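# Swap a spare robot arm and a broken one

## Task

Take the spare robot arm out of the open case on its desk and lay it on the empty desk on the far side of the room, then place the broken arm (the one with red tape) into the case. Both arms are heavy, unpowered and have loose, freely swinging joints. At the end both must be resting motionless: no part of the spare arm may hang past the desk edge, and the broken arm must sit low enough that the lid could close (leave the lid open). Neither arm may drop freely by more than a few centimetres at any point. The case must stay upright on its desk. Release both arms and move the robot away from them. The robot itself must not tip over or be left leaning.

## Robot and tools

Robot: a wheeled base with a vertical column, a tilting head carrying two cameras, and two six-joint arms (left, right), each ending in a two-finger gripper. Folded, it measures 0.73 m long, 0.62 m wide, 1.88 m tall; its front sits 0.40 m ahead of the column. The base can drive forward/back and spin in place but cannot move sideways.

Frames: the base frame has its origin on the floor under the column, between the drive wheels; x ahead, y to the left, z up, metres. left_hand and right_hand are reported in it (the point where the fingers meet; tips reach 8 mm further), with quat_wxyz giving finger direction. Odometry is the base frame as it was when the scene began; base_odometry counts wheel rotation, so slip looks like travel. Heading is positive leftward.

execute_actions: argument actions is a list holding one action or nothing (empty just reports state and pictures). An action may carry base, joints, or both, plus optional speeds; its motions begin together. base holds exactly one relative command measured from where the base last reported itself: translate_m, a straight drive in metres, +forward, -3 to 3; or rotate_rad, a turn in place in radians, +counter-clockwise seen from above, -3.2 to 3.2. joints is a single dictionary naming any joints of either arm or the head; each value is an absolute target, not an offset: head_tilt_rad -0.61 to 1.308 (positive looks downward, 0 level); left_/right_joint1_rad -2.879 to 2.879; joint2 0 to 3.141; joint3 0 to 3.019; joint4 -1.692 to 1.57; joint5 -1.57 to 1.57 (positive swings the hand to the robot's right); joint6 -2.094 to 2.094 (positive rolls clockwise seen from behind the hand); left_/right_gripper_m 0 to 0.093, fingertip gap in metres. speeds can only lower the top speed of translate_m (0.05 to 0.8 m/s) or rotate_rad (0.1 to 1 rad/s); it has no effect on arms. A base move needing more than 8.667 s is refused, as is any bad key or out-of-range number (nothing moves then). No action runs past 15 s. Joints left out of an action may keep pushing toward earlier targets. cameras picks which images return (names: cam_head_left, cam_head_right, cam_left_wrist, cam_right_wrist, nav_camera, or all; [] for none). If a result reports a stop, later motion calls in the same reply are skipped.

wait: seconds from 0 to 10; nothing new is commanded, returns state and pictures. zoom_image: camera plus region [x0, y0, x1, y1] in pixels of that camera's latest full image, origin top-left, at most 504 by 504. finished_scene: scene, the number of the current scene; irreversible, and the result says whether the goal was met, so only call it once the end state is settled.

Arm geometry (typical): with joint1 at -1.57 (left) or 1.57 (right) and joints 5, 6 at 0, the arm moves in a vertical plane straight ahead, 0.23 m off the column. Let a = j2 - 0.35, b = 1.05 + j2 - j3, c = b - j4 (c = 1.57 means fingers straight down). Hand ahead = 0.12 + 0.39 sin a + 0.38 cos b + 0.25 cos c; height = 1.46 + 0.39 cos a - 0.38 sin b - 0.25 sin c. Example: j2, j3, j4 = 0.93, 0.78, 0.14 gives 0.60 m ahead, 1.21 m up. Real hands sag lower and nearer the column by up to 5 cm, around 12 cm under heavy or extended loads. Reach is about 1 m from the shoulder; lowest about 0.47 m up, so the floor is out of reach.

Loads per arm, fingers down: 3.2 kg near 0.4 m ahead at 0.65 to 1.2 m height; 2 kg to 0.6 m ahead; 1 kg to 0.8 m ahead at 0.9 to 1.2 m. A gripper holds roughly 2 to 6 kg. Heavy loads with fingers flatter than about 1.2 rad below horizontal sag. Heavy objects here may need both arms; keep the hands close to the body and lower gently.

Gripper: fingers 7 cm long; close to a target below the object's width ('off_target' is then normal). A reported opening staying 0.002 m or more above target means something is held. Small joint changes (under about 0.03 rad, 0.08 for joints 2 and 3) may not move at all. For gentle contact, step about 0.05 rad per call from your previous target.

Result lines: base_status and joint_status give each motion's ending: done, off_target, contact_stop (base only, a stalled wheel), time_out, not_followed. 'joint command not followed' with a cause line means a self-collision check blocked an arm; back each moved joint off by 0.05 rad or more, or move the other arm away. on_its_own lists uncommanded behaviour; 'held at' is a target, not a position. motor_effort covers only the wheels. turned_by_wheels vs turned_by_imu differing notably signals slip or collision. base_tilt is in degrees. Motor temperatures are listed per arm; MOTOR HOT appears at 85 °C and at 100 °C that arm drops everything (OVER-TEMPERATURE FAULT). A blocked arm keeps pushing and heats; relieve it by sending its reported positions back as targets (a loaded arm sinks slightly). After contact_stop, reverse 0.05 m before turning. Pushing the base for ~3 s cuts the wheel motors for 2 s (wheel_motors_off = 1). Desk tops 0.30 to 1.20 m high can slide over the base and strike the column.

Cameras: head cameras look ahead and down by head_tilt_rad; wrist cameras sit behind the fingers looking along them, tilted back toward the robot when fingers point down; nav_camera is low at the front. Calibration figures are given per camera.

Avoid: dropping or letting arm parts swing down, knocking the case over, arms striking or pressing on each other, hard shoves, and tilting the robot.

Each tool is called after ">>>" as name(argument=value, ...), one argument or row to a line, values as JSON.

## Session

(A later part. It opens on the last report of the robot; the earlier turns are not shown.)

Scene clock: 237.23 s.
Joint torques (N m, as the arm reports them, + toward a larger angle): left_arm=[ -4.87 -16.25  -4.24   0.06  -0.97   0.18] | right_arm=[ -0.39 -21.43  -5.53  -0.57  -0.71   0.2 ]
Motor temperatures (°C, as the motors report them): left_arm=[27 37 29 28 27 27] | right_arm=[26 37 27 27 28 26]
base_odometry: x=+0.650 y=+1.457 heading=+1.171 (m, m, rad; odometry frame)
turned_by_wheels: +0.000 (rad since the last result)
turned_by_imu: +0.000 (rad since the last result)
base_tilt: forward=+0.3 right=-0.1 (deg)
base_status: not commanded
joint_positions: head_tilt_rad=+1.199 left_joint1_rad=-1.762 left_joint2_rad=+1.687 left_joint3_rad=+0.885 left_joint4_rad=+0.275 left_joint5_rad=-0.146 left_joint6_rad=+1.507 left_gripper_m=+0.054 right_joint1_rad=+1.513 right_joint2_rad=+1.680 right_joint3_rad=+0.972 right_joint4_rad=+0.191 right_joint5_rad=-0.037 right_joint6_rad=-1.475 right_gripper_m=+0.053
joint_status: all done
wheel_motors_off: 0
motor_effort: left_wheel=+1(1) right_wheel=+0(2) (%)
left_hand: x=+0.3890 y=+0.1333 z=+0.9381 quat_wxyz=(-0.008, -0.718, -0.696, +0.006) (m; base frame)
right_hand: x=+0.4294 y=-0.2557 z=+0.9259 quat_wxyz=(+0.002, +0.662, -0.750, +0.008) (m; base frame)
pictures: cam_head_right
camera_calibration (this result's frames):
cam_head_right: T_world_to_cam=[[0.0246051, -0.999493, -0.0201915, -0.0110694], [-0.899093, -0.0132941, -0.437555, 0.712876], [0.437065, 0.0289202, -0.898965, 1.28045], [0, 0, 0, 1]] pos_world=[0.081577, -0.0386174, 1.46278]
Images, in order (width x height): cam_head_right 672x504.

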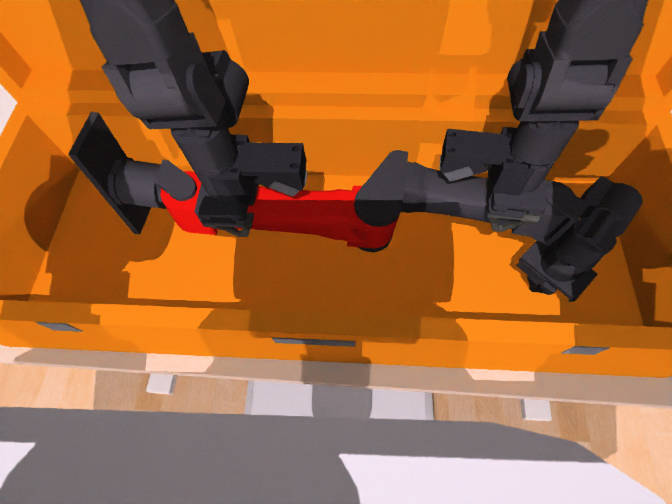

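>>> execute_actions(
  actions=[
    {"joints": {"left_joint1_rad": -1.668, "left_joint2_rad": 1.62, "left_joint5_rad": -0.09, "left_joint6_rad": 1.572, "right_joint1_rad": 1.618, "right_joint2_rad": 1.612, "right_joint5_rad": 0.03, "right_joint6_rad": -1.405}},
  ],
  cameras=["cam_head_right"],
)

Scene clock: 239.50 s.
Joint torques (N m, as the arm reports them, + toward a larger angle): left_arm=[ -2.49 -18.3   -4.59   0.02  -0.36  -0.01] | right_arm=[  0.69 -20.57  -5.8   -0.54  -0.77  -0.04]
Motor temperatures (°C, as the motors report them): left_arm=[27 37 30 28 27 27] | right_arm=[26 37 27 27 28 26]
base_odometry: x=+0.650 y=+1.457 heading=+1.171 (m, m, rad; odometry frame)
turned_by_wheels: +0.000 (rad since the last result)
turned_by_imu: -0.001 (rad since the last result)
base_tilt: forward=+0.3 right=+0.0 (deg)
base_status: not commanded
joint_positions: head_tilt_rad=+1.199 left_joint1_rad=-1.654 left_joint2_rad=+1.687 left_joint3_rad=+0.890 left_joint4_rad=+0.277 left_joint5_rad=-0.079 left_joint6_rad=+1.578 left_gripper_m=+0.053 right_joint1_rad=+1.618 right_joint2_rad=+1.686 right_joint3_rad=+0.975 right_joint4_rad=+0.190 right_joint5_rad=+0.045 right_joint6_rad=-1.404 right_gripper_m=+0.053
joint_status: all done
wheel_motors_off: 0
motor_effort: left_wheel=+1(2) right_wheel=-1(3) (%)
left_hand: x=+0.3952 y=+0.1872 z=+0.9316 quat_wxyz=(+0.001, -0.724, -0.690, -0.004) (m; base frame)
right_hand: x=+0.4275 y=-0.2032 z=+0.9236 quat_wxyz=(+0.000, +0.655, -0.756, +0.002) (m; base frame)
pictures: cam_head_right
camera_calibration (this result's frames):
cam_head_right: T_world_to_cam=[[0.0246051, -0.999493, -0.0201915, -0.0110694], [-0.899094, -0.0132941, -0.437555, 0.712876], [0.437065, 0.0289202, -0.898965, 1.28045], [0, 0, 0, 1]] pos_world=[0.081577, -0.0386174, 1.46278]
Images, in order (width x height): cam_head_right 672x504.

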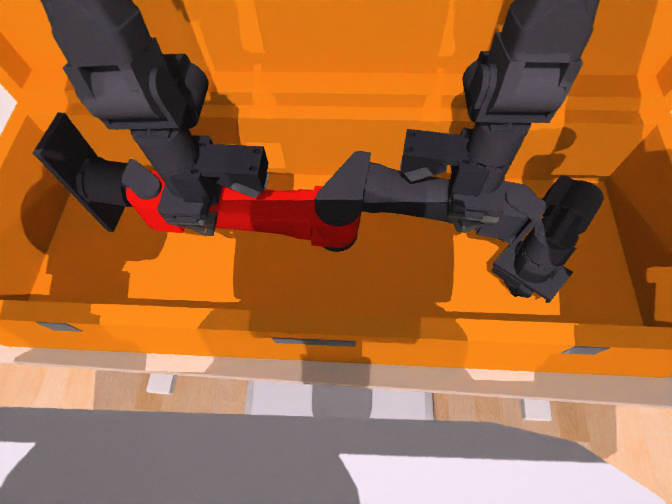

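>>> zoom_image(
  camera="cam_head_right",
  region=[430, 150, 672, 330],
)

Region (430, 150, 672, 330) of cam_head_right's 672x504 image, scaled by 2.083, with more detail than that image has; it fills the top 375 rows of this view, and the rest is white.

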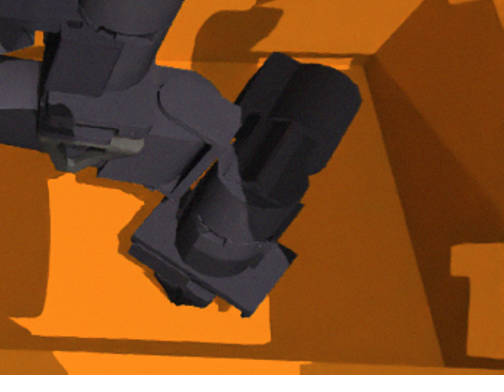

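>>> execute_actions(
  actions=[
    {"joints": {"left_joint1_rad": -1.575, "left_joint2_rad": 1.636, "left_joint3_rad": 0.91, "left_joint4_rad": 0.238, "left_joint5_rad": -0.01, "left_joint6_rad": 1.617, "right_joint1_rad": 1.70, "right_joint2_rad": 1.661, "right_joint3_rad": 1.034, "right_joint4_rad": 0.14, "right_joint5_rad": 0.098, "right_joint6_rad": -1.365}},
  ],
  cameras=["cam_head_right", "cam_head_left"],
)

Scene clock: 244.43 s.
Joint torques (N m, as the arm reports them, + toward a larger angle): left_arm=[ -1.3  -19.09  -4.57  -0.23  -0.24   0.21] | right_arm=[  1.97 -19.97  -3.77  -0.15  -0.32   0.14]
Motor temperatures (°C, as the motors report them): left_arm=[27 37 30 28 27 27] | right_arm=[26 37 28 27 28 26]
base_odometry: x=+0.650 y=+1.457 heading=+1.171 (m, m, rad; odometry frame)
turned_by_wheels: +0.000 (rad since the last result)
turned_by_imu: -0.001 (rad since the last result)
base_tilt: forward=+0.3 right=-0.1 (deg)
base_status: not commanded
joint_positions: head_tilt_rad=+1.199 left_joint1_rad=-1.562 left_joint2_rad=+1.712 left_joint3_rad=+0.942 left_joint4_rad=+0.243 left_joint5_rad=-0.003 left_joint6_rad=+1.605 left_gripper_m=+0.053 right_joint1_rad=+1.697 right_joint2_rad=+1.719 right_joint3_rad=+1.056 right_joint4_rad=+0.148 right_joint5_rad=+0.101 right_joint6_rad=-1.385 right_gripper_m=+0.053
joint_status: all done
wheel_motors_off: 0
motor_effort: left_wheel=+1(2) right_wheel=-5(6) (%)
left_hand: x=+0.4063 y=+0.2306 z=+0.9182 quat_wxyz=(+0.005, -0.717, -0.697, -0.002) (m; base frame)
right_hand: x=+0.4488 y=-0.1595 z=+0.9113 quat_wxyz=(-0.007, +0.662, -0.749, +0.001) (m; base frame)
pictures: cam_head_left, cam_head_right
camera_calibration (this result's frames):
cam_head_left: T_world_to_cam=[[0.0366623, -0.99896, -0.0271135, 0.0933063], [-0.89934, -0.0211524, -0.436739, 0.716901], [0.435711, 0.0403961, -0.89918, 1.28847], [0, 0, 0, 1]] pos_world=[0.0799172, 0.0563244, 1.47419]
cam_head_right: T_world_to_cam=[[0.0246051, -0.999493, -0.0201915, -0.0110694], [-0.899093, -0.0132941, -0.437555, 0.712877], [0.437065, 0.0289202, -0.898965, 1.28045], [0, 0, 0, 1]] pos_world=[0.081577, -0.0386174, 1.46278]
Images, in order (width x height): cam_head_left 672x504, cam_head_right 672x504.

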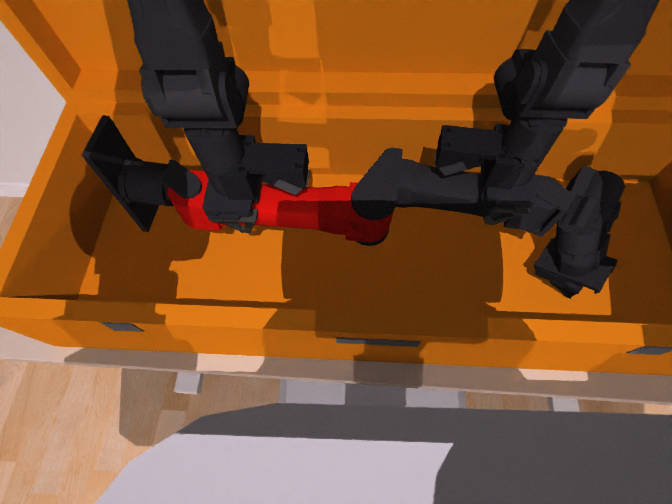

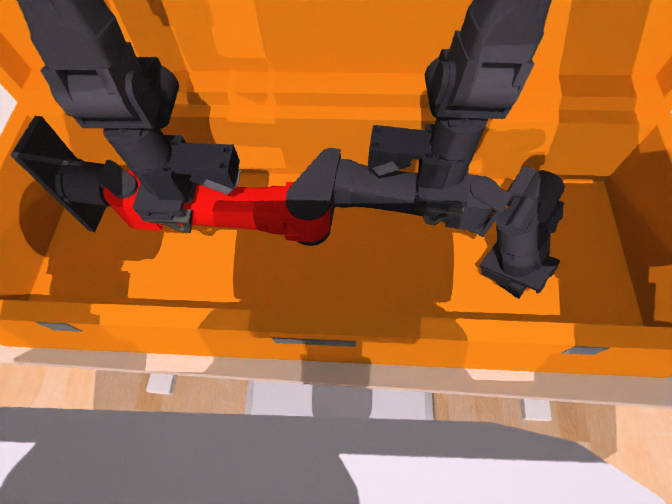

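>>> execute_actions(
  actions=[
    {"joints": {"left_joint1_rad": -1.495, "left_joint2_rad": 1.683, "left_joint3_rad": 0.951, "left_joint4_rad": 0.252, "left_joint5_rad": 0.06, "left_joint6_rad": 1.656, "right_joint1_rad": 1.765, "right_joint2_rad": 1.729, "right_joint3_rad": 1.107, "right_joint4_rad": 0.147, "right_joint5_rad": 0.16, "right_joint6_rad": -1.335}},
  ],
  cameras=["cam_head_right", "cam_head_left"],
)

Scene clock: 249.17 s.
Joint torques (N m, as the arm reports them, + toward a larger angle): left_arm=[  0.92 -18.87  -4.9    0.09   0.3    0.14] | right_arm=[  2.99 -20.86  -4.54   0.12   0.35   0.  ]
Motor temperatures (°C, as the motors report them): left_arm=[27 38 30 28 27 27] | right_arm=[26 37 27 27 28 26]
base_odometry: x=+0.650 y=+1.457 heading=+1.171 (m, m, rad; odometry frame)
turned_by_wheels: +0.000 (rad since the last result)
turned_by_imu: -0.001 (rad since the last result)
base_tilt: forward=+0.3 right=-0.1 (deg)
base_status: not commanded
joint_positions: head_tilt_rad=+1.199 left_joint1_rad=-1.491 left_joint2_rad=+1.755 left_joint3_rad=+0.986 left_joint4_rad=+0.251 left_joint5_rad=+0.051 left_joint6_rad=+1.651 left_gripper_m=+0.053 right_joint1_rad=+1.758 right_joint2_rad=+1.803 right_joint3_rad=+1.136 right_joint4_rad=+0.147 right_joint5_rad=+0.145 right_joint6_rad=-1.343 right_gripper_m=+0.053
joint_status: all done
wheel_motors_off: 0
motor_effort: left_wheel=+1(2) right_wheel=-1(4) (%)
left_hand: x=+0.4113 y=+0.2676 z=+0.9031 quat_wxyz=(+0.005, -0.721, -0.693, -0.009) (m; base frame)
right_hand: x=+0.4491 y=-0.1220 z=+0.8842 quat_wxyz=(-0.010, +0.658, -0.753, -0.003) (m; base frame)
pictures: cam_head_left, cam_head_right
camera_calibration (this result's frames):
cam_head_left: T_world_to_cam=[[0.0366623, -0.99896, -0.0271135, 0.0933064], [-0.89934, -0.0211524, -0.436739, 0.716901], [0.435711, 0.0403961, -0.89918, 1.28847], [0, 0, 0, 1]] pos_world=[0.0799172, 0.0563244, 1.47419]
cam_head_right: T_world_to_cam=[[0.0246051, -0.999493, -0.0201915, -0.0110694], [-0.899094, -0.0132941, -0.437555, 0.712876], [0.437065, 0.0289202, -0.898965, 1.28045], [0, 0, 0, 1]] pos_world=[0.081577, -0.0386174, 1.46278]
Images, in order (width x height): cam_head_left 672x504, cam_head_right 672x504.

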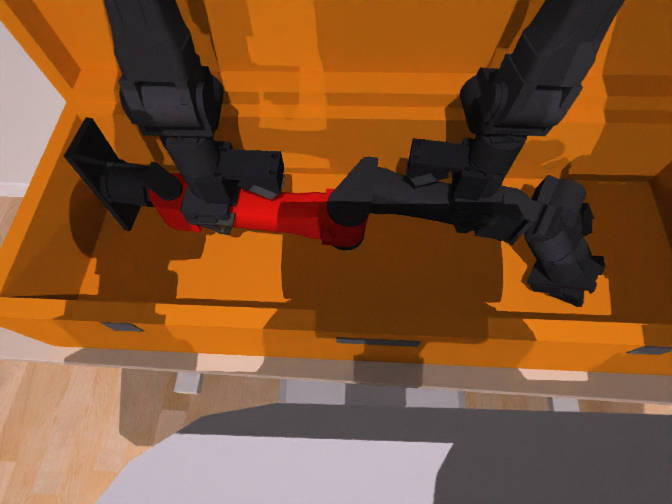

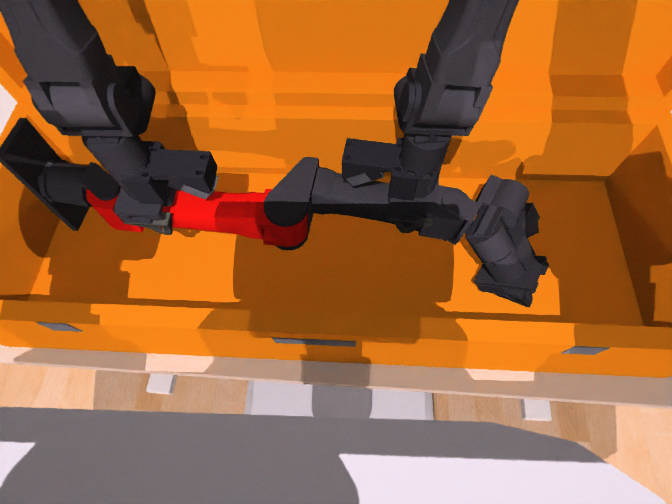

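>>> execute_actions(
  actions=[
    {"joints": {"left_joint1_rad": -1.50, "left_joint2_rad": 1.781, "left_joint3_rad": 1.03, "left_joint4_rad": 0.28, "right_joint1_rad": 1.755, "right_joint2_rad": 1.815, "right_joint3_rad": 1.175, "right_joint4_rad": 0.182, "right_joint5_rad": 0.155}},
  ],
  cameras=["cam_head_right", "cam_head_left"],
)

Scene clock: 253.30 s.
Joint torques (N m, as the arm reports them, + toward a larger angle): left_arm=[  0.41 -19.87  -5.29   0.29   0.19   0.05] | right_arm=[  3.33 -21.3   -4.64   0.44   0.27   0.  ]
Motor temperatures (°C, as the motors report them): left_arm=[27 38 30 28 27 27] | right_arm=[26 37 27 27 28 26]
base_odometry: x=+0.650 y=+1.457 heading=+1.171 (m, m, rad; odometry frame)
turned_by_wheels: +0.000 (rad since the last result)
turned_by_imu: -0.001 (rad since the last result)
base_tilt: forward=+0.2 right=-0.1 (deg)
base_status: not commanded
joint_positions: head_tilt_rad=+1.199 left_joint1_rad=-1.497 left_joint2_rad=+1.860 left_joint3_rad=+1.068 left_joint4_rad=+0.276 left_joint5_rad=+0.055 left_joint6_rad=+1.656 left_gripper_m=+0.053 right_joint1_rad=+1.746 right_joint2_rad=+1.895 right_joint3_rad=+1.202 right_joint4_rad=+0.176 right_joint5_rad=+0.144 right_joint6_rad=-1.340 right_gripper_m=+0.053
joint_status: all done
wheel_motors_off: 0
motor_effort: left_wheel=+1(2) right_wheel=-1(4) (%)
left_hand: x=+0.4076 y=+0.2648 z=+0.8651 quat_wxyz=(+0.001, -0.724, -0.689, -0.006) (m; base frame)
right_hand: x=+0.4426 y=-0.1253 z=+0.8498 quat_wxyz=(-0.008, +0.654, -0.756, +0.001) (m; base frame)
pictures: cam_head_left, cam_head_right
camera_calibration (this result's frames):
cam_head_left: T_world_to_cam=[[0.0366623, -0.99896, -0.0271135, 0.0933064], [-0.89934, -0.0211524, -0.436739, 0.716901], [0.435711, 0.0403961, -0.89918, 1.28847], [0, 0, 0, 1]] pos_world=[0.0799172, 0.0563244, 1.47419]
cam_head_right: T_world_to_cam=[[0.0246051, -0.999493, -0.0201915, -0.0110694], [-0.899094, -0.0132941, -0.437555, 0.712876], [0.437065, 0.0289202, -0.898965, 1.28045], [0, 0, 0, 1]] pos_world=[0.081577, -0.0386174, 1.46278]
Images, in order (width x height): cam_head_left 672x504, cam_head_right 672x504.

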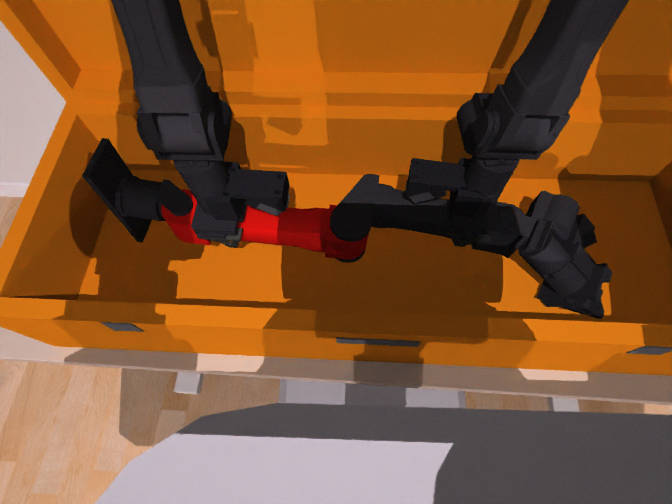

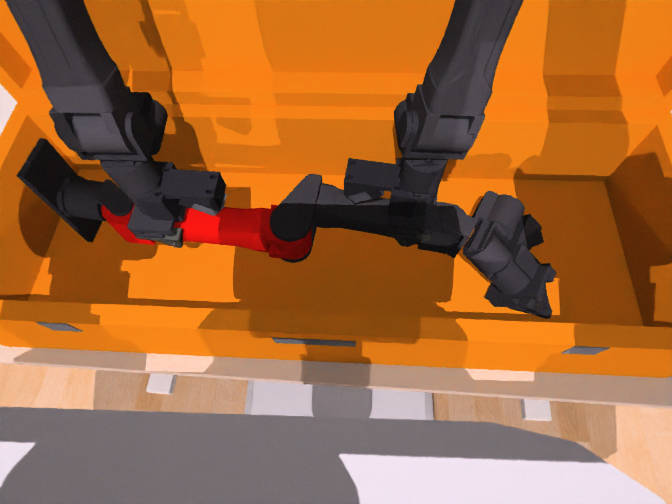

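>>> execute_actions(
  actions=[
    {"joints": {"left_joint1_rad": -1.504, "left_joint2_rad": 1.866, "left_joint3_rad": 1.116, "left_joint4_rad": 0.288, "right_joint1_rad": 1.747, "right_joint2_rad": 1.91, "right_joint3_rad": 1.267, "right_joint4_rad": 0.19, "right_joint5_rad": 0.15}},
  ],
  cameras=["cam_head_right", "cam_head_left"],
)

Scene clock: 256.07 s.
Joint torques (N m, as the arm reports them, + toward a larger angle): left_arm=[  0.64 -19.7   -5.43   0.36   0.07   0.1 ] | right_arm=[  3.43 -20.44  -3.59   0.75  -0.1    0.08]
Motor temperatures (°C, as the motors report them): left_arm=[27 38 30 28 27 27] | right_arm=[26 37 27 27 28 26]
base_odometry: x=+0.650 y=+1.457 heading=+1.171 (m, m, rad; odometry frame)
turned_by_wheels: +0.000 (rad since the last result)
turned_by_imu: -0.001 (rad since the last result)
base_tilt: forward=+0.3 right=-0.1 (deg)
base_status: not commanded
joint_positions: head_tilt_rad=+1.199 left_joint1_rad=-1.497 left_joint2_rad=+1.942 left_joint3_rad=+1.157 left_joint4_rad=+0.280 left_joint5_rad=+0.058 left_joint6_rad=+1.652 left_gripper_m=+0.053 right_joint1_rad=+1.742 right_joint2_rad=+1.963 right_joint3_rad=+1.285 right_joint4_rad=+0.177 right_joint5_rad=+0.148 right_joint6_rad=-1.347 right_gripper_m=+0.053
joint_status: all done
wheel_motors_off: 0
motor_effort: left_wheel=+2(2) right_wheel=-2(2) (%)
left_hand: x=+0.4144 y=+0.2665 z=+0.8331 quat_wxyz=(-0.005, -0.723, -0.691, -0.010) (m; base frame)
right_hand: x=+0.4519 y=-0.1244 z=+0.8225 quat_wxyz=(-0.012, +0.655, -0.755, +0.009) (m; base frame)
pictures: cam_head_left, cam_head_right
camera_calibration (this result's frames):
cam_head_left: T_world_to_cam=[[0.0366623, -0.99896, -0.0271135, 0.0933064], [-0.89934, -0.0211524, -0.436739, 0.716901], [0.435711, 0.0403961, -0.89918, 1.28847], [0, 0, 0, 1]] pos_world=[0.0799172, 0.0563244, 1.47419]
cam_head_right: T_world_to_cam=[[0.0246051, -0.999493, -0.0201915, -0.0110694], [-0.899093, -0.0132941, -0.437555, 0.712877], [0.437065, 0.0289202, -0.898965, 1.28045], [0, 0, 0, 1]] pos_world=[0.081577, -0.0386174, 1.46278]
Images, in order (width x height): cam_head_left 672x504, cam_head_right 672x504.

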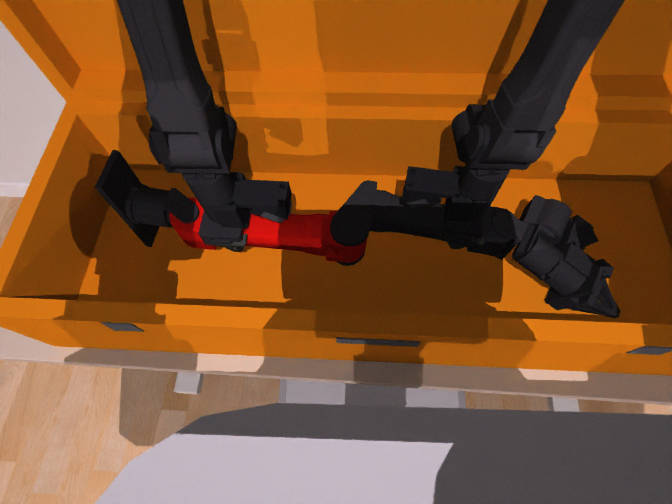

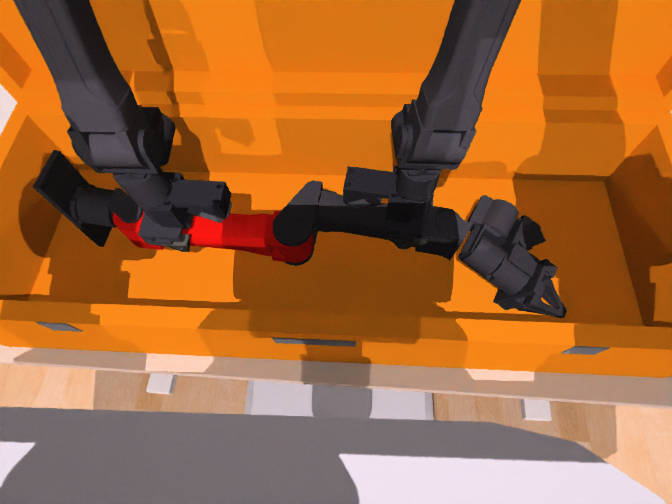

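>>> execute_actions(
  actions=[
    {"joints": {"left_joint1_rad": -1.507, "left_joint2_rad": 1.9275, "left_joint3_rad": 1.179, "right_joint1_rad": 1.742, "right_joint2_rad": 1.987, "right_joint3_rad": 1.343, "right_joint4_rad": 0.18}},
  ],
  cameras=["cam_head_right", "cam_head_left"],
)

Scene clock: 258.33 s.
Joint torques (N m, as the arm reports them, + toward a larger angle): left_arm=[  0.53 -19.72  -5.37   0.25   0.33   0.1 ] | right_arm=[  3.32 -19.36  -3.91   0.3    0.38   0.08]
Motor temperatures (°C, as the motors report them): left_arm=[27 38 30 28 27 27] | right_arm=[26 37 27 27 28 26]
base_odometry: x=+0.650 y=+1.457 heading=+1.171 (m, m, rad; odometry frame)
turned_by_wheels: +0.000 (rad since the last result)
turned_by_imu: -0.001 (rad since the last result)
base_tilt: forward=+0.3 right=-0.1 (deg)
base_status: not commanded
joint_positions: head_tilt_rad=+1.199 left_joint1_rad=-1.498 left_joint2_rad=+2.006 left_joint3_rad=+1.219 left_joint4_rad=+0.284 left_joint5_rad=+0.050 left_joint6_rad=+1.653 left_gripper_m=+0.053 right_joint1_rad=+1.737 right_joint2_rad=+2.041 right_joint3_rad=+1.365 right_joint4_rad=+0.177 right_joint5_rad=+0.135 right_joint6_rad=-1.349 right_gripper_m=+0.053
joint_status: all done
wheel_motors_off: 0
motor_effort: left_wheel=+1(2) right_wheel=-1(1) (%)
left_hand: x=+0.4121 y=+0.2690 z=+0.8087 quat_wxyz=(-0.002, -0.724, -0.690, -0.012) (m; base frame)
right_hand: x=+0.4504 y=-0.1214 z=+0.7927 quat_wxyz=(-0.015, +0.655, -0.756, +0.005) (m; base frame)
pictures: cam_head_left, cam_head_right
camera_calibration (this result's frames):
cam_head_left: T_world_to_cam=[[0.0366623, -0.99896, -0.0271135, 0.0933063], [-0.89934, -0.0211524, -0.436739, 0.716901], [0.435711, 0.0403961, -0.89918, 1.28847], [0, 0, 0, 1]] pos_world=[0.0799172, 0.0563244, 1.47419]
cam_head_right: T_world_to_cam=[[0.0246051, -0.999493, -0.0201915, -0.0110694], [-0.899093, -0.0132941, -0.437555, 0.712877], [0.437065, 0.0289202, -0.898965, 1.28045], [0, 0, 0, 1]] pos_world=[0.081577, -0.0386174, 1.46278]
Images, in order (width x height): cam_head_left 672x504, cam_head_right 672x504.

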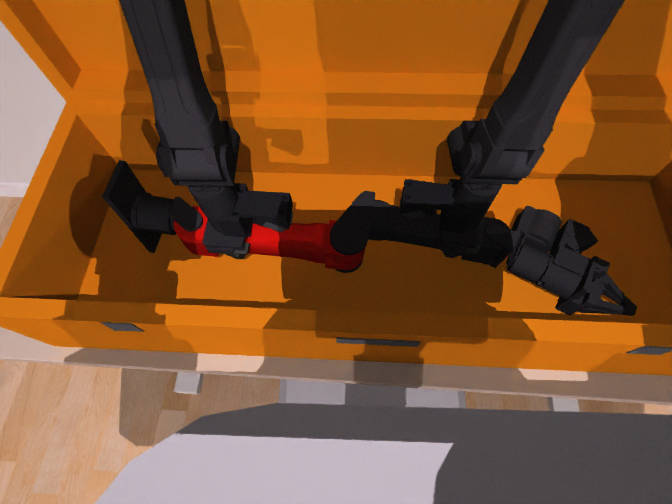

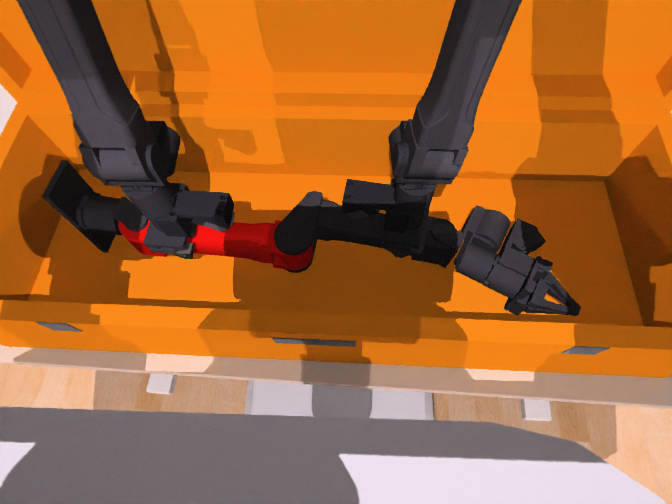

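Last centimetre.

>>> execute_actions(
  actions=[
    {"joints": {"left_joint2_rad": 1.98, "left_joint3_rad": 1.22, "right_joint2_rad": 2.035, "right_joint3_rad": 1.383}},
  ],
  cameras=[],
)

Scene clock: 259.50 s.
Joint torques (N m, as the arm reports them, + toward a larger angle): left_arm=[  0.62 -16.95  -3.55   0.2    0.39   0.08] | right_arm=[  3.17 -18.15  -2.43   0.32   0.2    0.09]
Motor temperatures (°C, as the motors report them): left_arm=[27 38 30 28 27 27] | right_arm=[26 37 27 27 28 26]
base_odometry: x=+0.650 y=+1.457 heading=+1.171 (m, m, rad; odometry frame)
turned_by_wheels: +0.000 (rad since the last result)
turned_by_imu: +0.000 (rad since the last result)
base_tilt: forward=+0.3 right=-0.1 (deg)
base_status: not commanded
joint_positions: head_tilt_rad=+1.199 left_joint1_rad=-1.498 left_joint2_rad=+2.021 left_joint3_rad=+1.238 left_joint4_rad=+0.285 left_joint5_rad=+0.048 left_joint6_rad=+1.654 left_gripper_m=+0.053 right_joint1_rad=+1.737 right_joint2_rad=+2.064 right_joint3_rad=+1.390 right_joint4_rad=+0.177 right_joint5_rad=+0.139 right_joint6_rad=-1.348 right_gripper_m=+0.053
joint_status: all done
wheel_motors_off: 0
motor_effort: left_wheel=+1(2) right_wheel=-2(2) (%)
left_hand: x=+0.4140 y=+0.2700 z=+0.8025 quat_wxyz=(-0.003, -0.724, -0.690, -0.015) (m; base frame)
right_hand: x=+0.4504 y=-0.1212 z=+0.7839 quat_wxyz=(-0.014, +0.654, -0.756, +0.008) (m; base frame)
pictures: none
No camera images: the call's "cameras" was empty. Leave "cameras" out to get every camera's image.

>>> execute_actions(
  actions=[
    {"joints": {"left_joint1_rad": -1.498, "left_joint2_rad": 2.021, "left_joint3_rad": 1.238, "left_joint4_rad": 0.285, "left_joint5_rad": 0.048, "left_joint6_rad": 1.654, "right_joint1_rad": 1.737, "right_joint2_rad": 2.064, "right_joint3_rad": 1.39, "right_joint4_rad": 0.177, "right_joint5_rad": 0.139, "right_joint6_rad": -1.348}},
  ],
  cameras=[],
)

Scene clock: 260.70 s.
Joint torques (N m, as the arm reports them, + toward a larger angle): left_arm=[  1.15 -13.72  -2.14   0.11   0.06   0.07] | right_arm=[  2.78 -15.75  -1.74   0.17  -0.14  -0.02]
Motor temperatures (°C, as the motors report them): left_arm=[27 38 30 28 27 27] | right_arm=[26 37 27 27 28 26]
base_odometry: x=+0.650 y=+1.457 heading=+1.171 (m, m, rad; odometry frame)
turned_by_wheels: +0.000 (rad since the last result)
turned_by_imu: +0.000 (rad since the last result)
base_tilt: forward=+0.3 right=-0.1 (deg)
base_status: not commanded
joint_positions: head_tilt_rad=+1.199 left_joint1_rad=-1.498 left_joint2_rad=+2.023 left_joint3_rad=+1.239 left_joint4_rad=+0.285 left_joint5_rad=+0.046 left_joint6_rad=+1.654 left_gripper_m=+0.053 right_joint1_rad=+1.737 right_joint2_rad=+2.064 right_joint3_rad=+1.390 right_joint4_rad=+0.177 right_joint5_rad=+0.137 right_joint6_rad=-1.350 right_gripper_m=+0.053
joint_status: all done
wheel_motors_off: 0
motor_effort: left_wheel=+1(1) right_wheel=-3(1) (%)
left_hand: x=+0.4135 y=+0.2703 z=+0.8018 quat_wxyz=(-0.002, -0.724, -0.690, -0.015) (m; base frame)
right_hand: x=+0.4506 y=-0.1208 z=+0.7839 quat_wxyz=(-0.015, +0.655, -0.756, +0.007) (m; base frame)
pictures: none
No camera images: the call's "cameras" was empty. Leave "cameras" out to get every camera's image.

Unloaded and stable. Release and lift away.

>>> execute_actions(
  actions=[
    {"joints": {"left_gripper_m": 0.093, "right_gripper_m": 0.093}},
  ],
  cameras=[],
)

>>> execute_actions(
  actions=[
    {"joints": {"left_joint2_rad": 1.895, "left_joint3_rad": 1.118, "right_joint2_rad": 1.938, "right_joint3_rad": 1.27}},
  ],
  cameras=["cam_head_left", "cam_left_wrist", "cam_right_wrist"],
)

Scene clock: 262.00 s.
Joint torques (N m, as the arm reports them, + toward a larger angle): left_arm=[  1.08 -13.79  -2.1    0.15   0.04   0.07] | right_arm=[  1.84 -15.9   -1.7    0.16  -0.13  -0.02]
Motor temperatures (°C, as the motors report them): left_arm=[27 38 30 28 27 27] | right_arm=[26 37 27 27 28 26]
base_odometry: x=+0.650 y=+1.457 heading=+1.171 (m, m, rad; odometry frame)
turned_by_wheels: +0.000 (rad since the last result)
turned_by_imu: +0.000 (rad since the last result)
base_tilt: forward=+0.3 right=-0.1 (deg)
base_status: not commanded
joint_positions: head_tilt_rad=+1.199 left_joint1_rad=-1.498 left_joint2_rad=+2.023 left_joint3_rad=+1.239 left_joint4_rad=+0.285 left_joint5_rad=+0.047 left_joint6_rad=+1.654 left_gripper_m=+0.093 right_joint1_rad=+1.737 right_joint2_rad=+2.064 right_joint3_rad=+1.390 right_joint4_rad=+0.177 right_joint5_rad=+0.137 right_joint6_rad=-1.350 right_gripper_m=+0.093
joint_status: all done
wheel_motors_off: 0
motor_effort: left_wheel=+2(2) right_wheel=+0(2) (%)
left_hand: x=+0.4135 y=+0.2701 z=+0.8018 quat_wxyz=(-0.002, -0.724, -0.690, -0.015) (m; base frame)
right_hand: x=+0.4509 y=-0.1208 z=+0.7839 quat_wxyz=(-0.015, +0.655, -0.756, +0.007) (m; base frame)
pictures: none
No camera images: the call's "cameras" was empty. Leave "cameras" out to get every camera's image.

Scene clock: 262.90 s.
Joint torques (N m, as the arm reports them, + toward a larger angle): left_arm=[  1.36 -14.35  -2.08   0.17   0.05   0.06] | right_arm=[  2.98 -16.69  -1.95   0.16  -0.14  -0.02]
Motor temperatures (°C, as the motors report them): left_arm=[27 38 30 28 27 27] | right_arm=[26 37 27 27 28 26]
base_odometry: x=+0.650 y=+1.457 heading=+1.171 (m, m, rad; odometry frame)
turned_by_wheels: +0.000 (rad since the last result)
turned_by_imu: +0.000 (rad since the last result)
base_tilt: forward=+0.3 right=+0.0 (deg)
base_status: not commanded
joint_positions: head_tilt_rad=+1.199 left_joint1_rad=-1.498 left_joint2_rad=+1.902 left_joint3_rad=+1.119 left_joint4_rad=+0.285 left_joint5_rad=+0.047 left_joint6_rad=+1.654 left_gripper_m=+0.093 right_joint1_rad=+1.737 right_joint2_rad=+1.946 right_joint3_rad=+1.273 right_joint4_rad=+0.177 right_joint5_rad=+0.137 right_joint6_rad=-1.350 right_gripper_m=+0.093
joint_status: all done
wheel_motors_off: 0
motor_effort: left_wheel=+2(2) right_wheel=-2(4) (%)
left_hand: x=+0.4164 y=+0.2673 z=+0.8482 quat_wxyz=(-0.003, -0.724, -0.690, -0.015) (m; base frame)
right_hand: x=+0.4549 y=-0.1269 z=+0.8283 quat_wxyz=(-0.015, +0.655, -0.756, +0.007) (m; base frame)
pictures: cam_head_left, cam_left_wrist, cam_right_wrist
camera_calibration (this result's frames):
cam_head_left: T_world_to_cam=[[0.0366623, -0.99896, -0.0271135, 0.0933063], [-0.89934, -0.0211524, -0.436739, 0.716901], [0.435711, 0.0403961, -0.89918, 1.28847], [0, 0, 0, 1]] pos_world=[0.0799172, 0.0563244, 1.47419]
cam_left_wrist: T_world_to_cam=[[-0.997648, 0.0632893, -0.0263238, 0.425963], [0.0347779, 0.798295, 0.601262, -0.738062], [0.0590676, 0.598932, -0.798619, 0.618305], [0, 0, 0, 1]] pos_world=[0.414108, 0.19191, 0.948771]
cam_right_wrist: T_world_to_cam=[[0.985465, -0.168037, 0.0249362, -0.490263], [-0.153079, -0.814756, 0.559231, -0.489063], [-0.0736545, -0.55492, -0.828637, 0.775752], [0, 0, 0, 1]] pos_world=[0.465409, -0.0503689, 0.928541]
Images, in order (width x height): cam_head_left 672x504, cam_left_wrist 672x504, cam_right_wrist 672x504.

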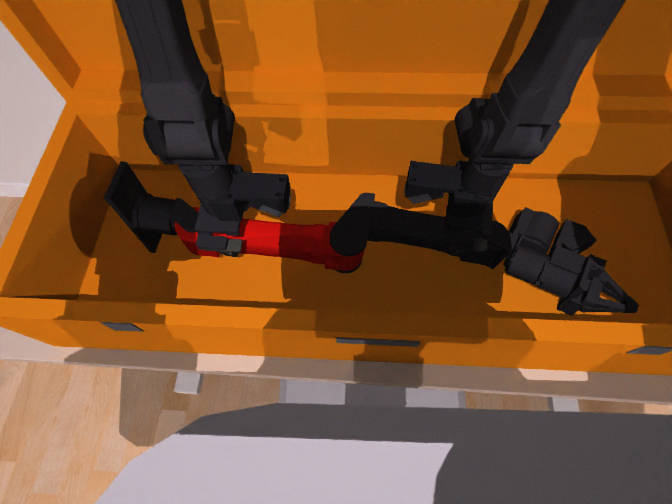

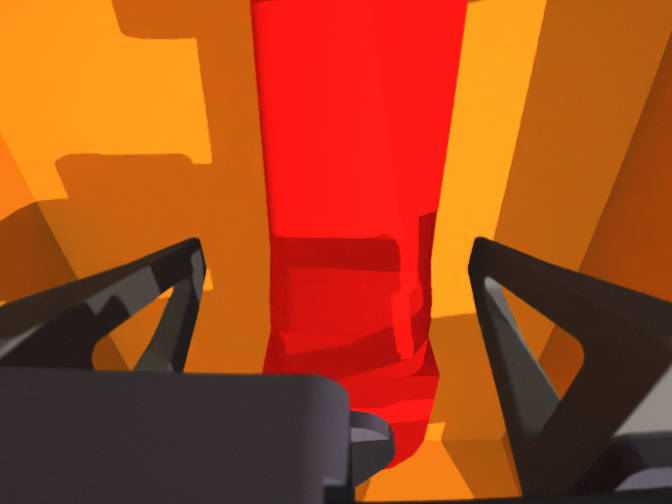

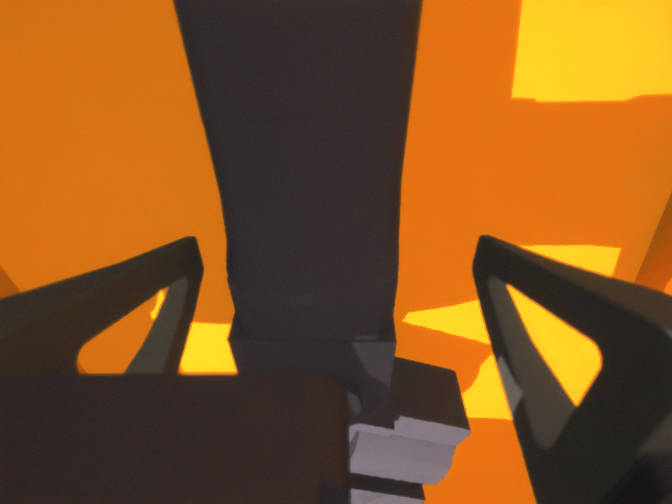

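>>> execute_actions(
  actions=[
    {"joints": {"left_joint2_rad": 1.62, "left_joint3_rad": 0.9, "left_joint4_rad": 0.22, "right_joint2_rad": 1.65, "right_joint3_rad": 1.03, "right_joint4_rad": 0.11}},
  ],
  cameras=[],
)

>>> execute_actions(
  actions=[
    {"joints": {"left_joint1_rad": -1.569, "left_joint2_rad": 1.166, "left_joint3_rad": 0.766, "left_joint4_rad": -0.12, "left_joint5_rad": 0, "left_joint6_rad": 1.57, "right_joint1_rad": 1.569, "right_joint2_rad": 1.166, "right_joint3_rad": 0.766, "right_joint4_rad": -0.12, "right_joint5_rad": 0, "right_joint6_rad": -1.57}},
  ],
  cameras=["cam_head_left"],
)

>>> execute_actions(
  actions=[
    {"base": {"translate_m": -0.85}, "joints": {"head_tilt_rad": 0.85}},
  ],
  cameras=["cam_head_left", "cam_head_right"],
)

Scene clock: 265.43 s.
Joint torques (N m, as the arm reports them, + toward a larger angle): left_arm=[  1.06 -12.88  -1.58  -0.2    0.03   0.05] | right_arm=[  1.93 -15.19  -1.37  -0.19  -0.14  -0.02]
Motor temperatures (°C, as the motors report them): left_arm=[27 38 30 28 27 27] | right_arm=[26 37 27 27 28 26]
base_odometry: x=+0.650 y=+1.457 heading=+1.171 (m, m, rad; odometry frame)
turned_by_wheels: +0.000 (rad since the last result)
turned_by_imu: -0.001 (rad since the last result)
base_tilt: forward=+0.3 right=+0.0 (deg)
base_status: not commanded
joint_positions: head_tilt_rad=+1.199 left_joint1_rad=-1.498 left_joint2_rad=+1.611 left_joint3_rad=+0.904 left_joint4_rad=+0.229 left_joint5_rad=+0.047 left_joint6_rad=+1.654 left_gripper_m=+0.093 right_joint1_rad=+1.737 right_joint2_rad=+1.639 right_joint3_rad=+1.034 right_joint4_rad=+0.119 right_joint5_rad=+0.137 right_joint6_rad=-1.350 right_gripper_m=+0.093
joint_status: all done
wheel_motors_off: 0
motor_effort: left_wheel=+2(2) right_wheel=+0(1) (%)
left_hand: x=+0.4322 y=+0.2613 z=+0.9520 quat_wxyz=(-0.010, -0.724, -0.689, -0.023) (m; base frame)
right_hand: x=+0.4697 y=-0.1421 z=+0.9413 quat_wxyz=(-0.019, +0.654, -0.756, +0.010) (m; base frame)
pictures: none
No camera images: the call's "cameras" was empty. Leave "cameras" out to get every camera's image.

Scene clock: 266.70 s.
Joint torques (N m, as the arm reports them, + toward a larger angle): left_arm=[  0.91 -11.52   1.53  -0.58  -0.03  -0.01] | right_arm=[  0.63 -13.57   1.02  -0.07  -0.27  -0.12]
Motor temperatures (°C, as the motors report them): left_arm=[27 38 30 28 27 27] | right_arm=[26 37 27 27 28 26]
base_odometry: x=+0.650 y=+1.457 heading=+1.171 (m, m, rad; odometry frame)
turned_by_wheels: +0.000 (rad since the last result)
turned_by_imu: +0.000 (rad since the last result)
base_tilt: forward=+0.3 right=-0.1 (deg)
base_status: not commanded
joint_positions: head_tilt_rad=+1.199 left_joint1_rad=-1.578 left_joint2_rad=+1.145 left_joint3_rad=+0.770 left_joint4_rad=-0.104 left_joint5_rad=+0.001 left_joint6_rad=+1.577 left_gripper_m=+0.093 right_joint1_rad=+1.562 right_joint2_rad=+1.148 right_joint3_rad=+0.768 right_joint4_rad=-0.116 right_joint5_rad=+0.002 right_joint6_rad=-1.560 right_gripper_m=+0.093
joint_status: all done
wheel_motors_off: 0
motor_effort: left_wheel=+1(2) right_wheel=-1(2) (%)
left_hand: x=+0.4673 y=+0.2208 z=+1.1012 quat_wxyz=(-0.018, -0.710, -0.703, -0.013) (m; base frame)
right_hand: x=+0.4614 y=-0.2300 z=+1.0998 quat_wxyz=(-0.006, +0.702, -0.712, +0.013) (m; base frame)
pictures: cam_head_left
camera_calibration (this result's frames):
cam_head_left: T_world_to_cam=[[0.0366623, -0.99896, -0.0271135, 0.0933064], [-0.89934, -0.0211524, -0.436739, 0.716901], [0.435711, 0.0403961, -0.89918, 1.28847], [0, 0, 0, 1]] pos_world=[0.0799172, 0.0563244, 1.47419]
Images, in order (width x height): cam_head_left 672x504.

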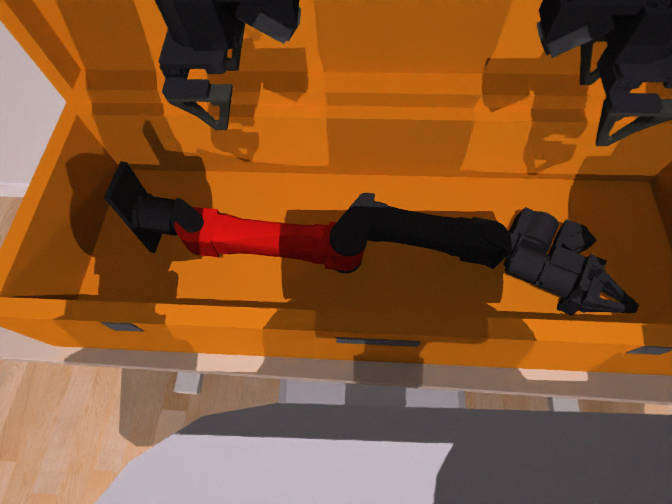

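Scene clock: 269.63 s.
Joint torques (N m, as the arm reports them, + toward a larger angle): left_arm=[  0.87 -11.66   1.99  -0.43  -0.04  -0.02] | right_arm=[  0.57 -13.12   1.52  -0.04  -0.26  -0.12]
Motor temperatures (°C, as the motors report them): left_arm=[27 37 30 28 27 27] | right_arm=[26 36 27 27 28 26]
base_odometry: x=+0.320 y=+0.674 heading=+1.172 (m, m, rad; odometry frame)
turned_by_wheels: +0.001 (rad since the last result)
turned_by_imu: -0.002 (rad since the last result)
base_tilt: forward=+0.3 right=-0.1 (deg)
base_status: done
joint_positions: head_tilt_rad=+0.865 left_joint1_rad=-1.577 left_joint2_rad=+1.148 left_joint3_rad=+0.763 left_joint4_rad=-0.108 left_joint5_rad=+0.001 left_joint6_rad=+1.577 left_gripper_m=+0.093 right_joint1_rad=+1.562 right_joint2_rad=+1.150 right_joint3_rad=+0.762 right_joint4_rad=-0.116 right_joint5_rad=+0.002 right_joint6_rad=-1.560 right_gripper_m=+0.093
joint_status: all done
wheel_motors_off: 0
motor_effort: left_wheel=+1(43) right_wheel=+0(56) (%)
left_hand: x=+0.4610 y=+0.2210 z=+1.0998 quat_wxyz=(-0.014, -0.710, -0.704, -0.009) (m; base frame)
right_hand: x=+0.4570 y=-0.2300 z=+1.0989 quat_wxyz=(-0.003, +0.702, -0.712, +0.010) (m; base frame)
pictures: cam_head_left, cam_head_right
camera_calibration (this result's frames):
cam_head_left: T_world_to_cam=[[0.0435298, -0.99896, -0.0135802, 0.0721218], [-0.706205, -0.0211524, -0.707691, 1.12451], [0.706668, 0.0403961, -0.706391, 0.978025], [0, 0, 0, 1]] pos_world=[0.0998568, 0.0563244, 1.48765]
cam_head_right: T_world_to_cam=[[0.0298688, -0.999493, -0.0109985, -0.0254899], [-0.705705, -0.0132941, -0.708381, 1.12028], [0.707876, 0.0289202, -0.705744, 0.969346], [0, 0, 0, 1]] pos_world=[0.105171, -0.0386174, 1.47742]
Images, in order (width x height): cam_head_left 672x504, cam_head_right 672x504.

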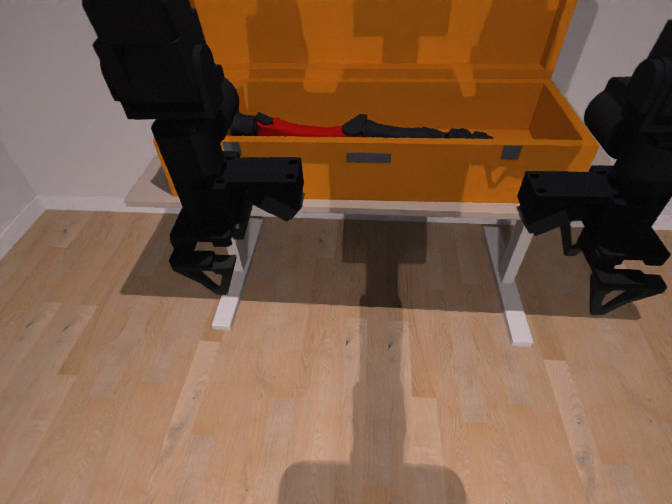

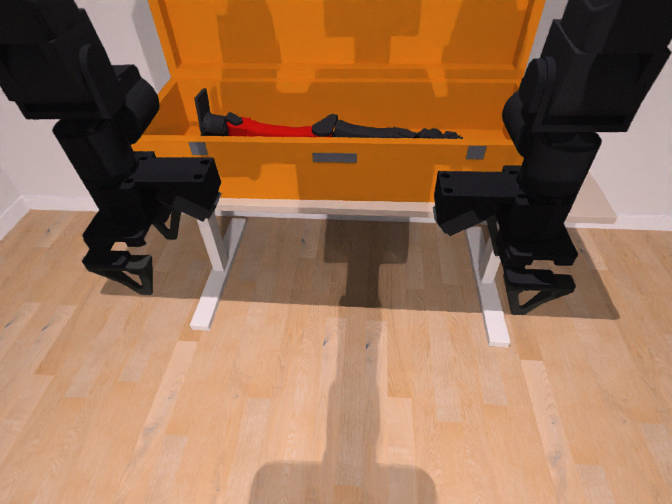

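>>> execute_actions(
  actions=[
    {"joints": {"left_joint2_rad": 0.92, "left_joint3_rad": 0.38, "left_joint4_rad": -0.92, "left_joint6_rad": 0, "right_joint2_rad": 0.85, "right_joint3_rad": 0.42, "right_joint4_rad": -0.96, "right_joint6_rad": 0}},
  ],
  cameras=["cam_left_wrist", "cam_right_wrist", "cam_head_right"],
)

Scene clock: 272.27 s.
Joint torques (N m, as the arm reports them, + toward a larger angle): left_arm=[ 1.05 -6.19 -0.75 -2.26 -0.12 -0.02] | right_arm=[ 0.5  -8.54 -0.69 -2.44 -0.17  0.07]
Motor temperatures (°C, as the motors report them): left_arm=[27 37 30 28 27 27] | right_arm=[26 36 27 27 28 26]
base_odometry: x=+0.320 y=+0.674 heading=+1.172 (m, m, rad; odometry frame)
turned_by_wheels: +0.000 (rad since the last result)
turned_by_imu: -0.001 (rad since the last result)
base_tilt: forward=+0.2 right=-0.1 (deg)
base_status: not commanded
joint_positions: head_tilt_rad=+0.865 left_joint1_rad=-1.577 left_joint2_rad=+0.915 left_joint3_rad=+0.373 left_joint4_rad=-0.901 left_joint5_rad=+0.001 left_joint6_rad=+0.008 left_gripper_m=+0.093 right_joint1_rad=+1.562 right_joint2_rad=+0.851 right_joint3_rad=+0.416 right_joint4_rad=-0.940 right_joint5_rad=+0.002 right_joint6_rad=-0.012 right_gripper_m=+0.093
joint_status: all done
wheel_motors_off: 0
motor_effort: left_wheel=+3(3) right_wheel=+0(2) (%)
left_hand: x=+0.1288 y=+0.2230 z=+1.2496 quat_wxyz=(+0.444, -0.006, -0.896, +0.004) (m; base frame)
right_hand: x=+0.1589 y=-0.2276 z=+1.2508 quat_wxyz=(+0.413, +0.002, -0.911, +0.001) (m; base frame)
pictures: cam_head_right, cam_left_wrist, cam_right_wrist
camera_calibration (this result's frames):
cam_head_right: T_world_to_cam=[[0.0298688, -0.999493, -0.0109985, -0.0254899], [-0.705705, -0.0132941, -0.708381, 1.12028], [0.707876, 0.0289202, -0.705744, 0.969346], [0, 0, 0, 1]] pos_world=[0.105171, -0.0386174, 1.47742]
cam_left_wrist: T_world_to_cam=[[-0.0169066, -0.999585, 0.0233083, 0.201097], [-0.0243761, 0.0237168, 0.999421, -1.25121], [-0.99956, 0.0163286, -0.024767, 0.281581], [0, 0, 0, 1]] pos_world=[0.254357, 0.226091, 1.25278]
cam_right_wrist: T_world_to_cam=[[-0.016648, -0.999734, 0.0159606, -0.244876], [-0.110862, 0.0177101, 0.993678, -1.21328], [-0.993696, 0.0147733, -0.111127, 0.426528], [0, 0, 0, 1]] pos_world=[0.285256, -0.229625, 1.25692]
Images, in order (width x height): cam_head_right 672x504, cam_left_wrist 672x504, cam_right_wrist 672x504.

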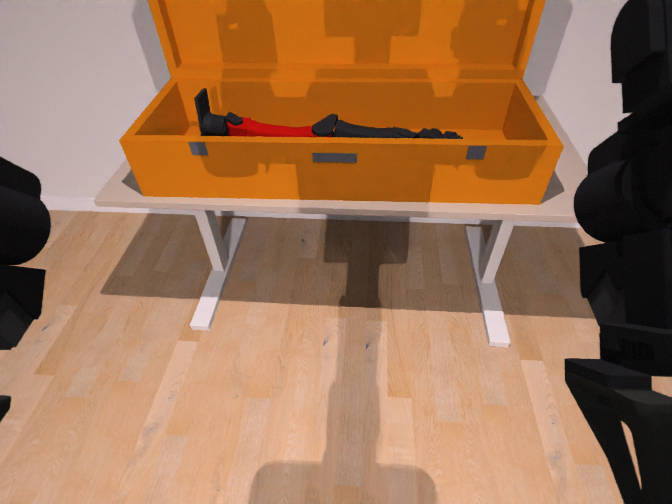

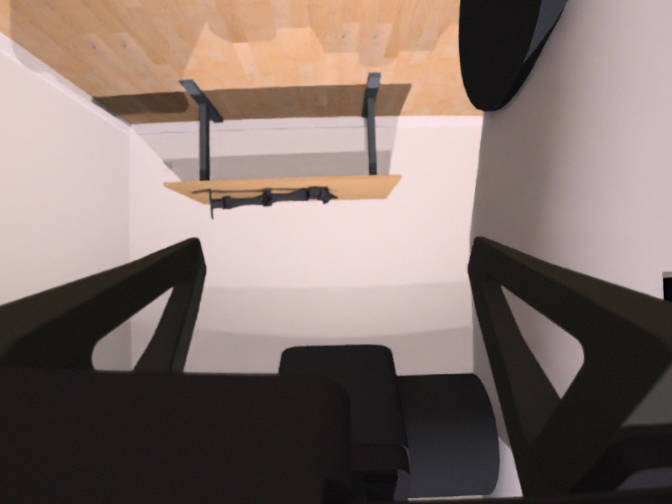

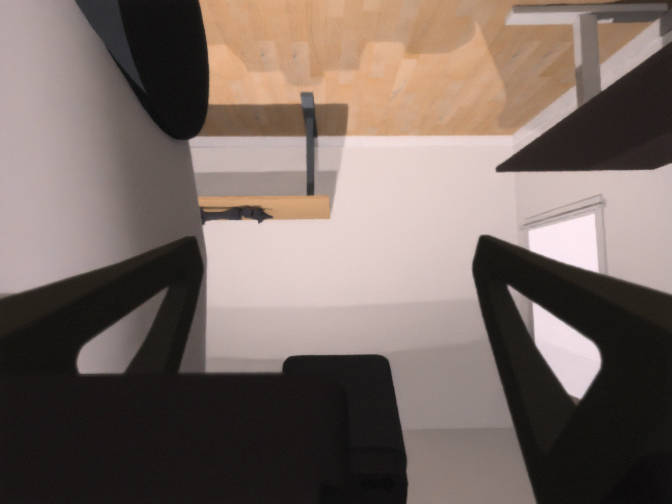

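The spare arm is still on the empty desk, and the broken arm is lying in the case.

>>> finished_scene(
  scene=2,
)

The scene is finished: the task was done.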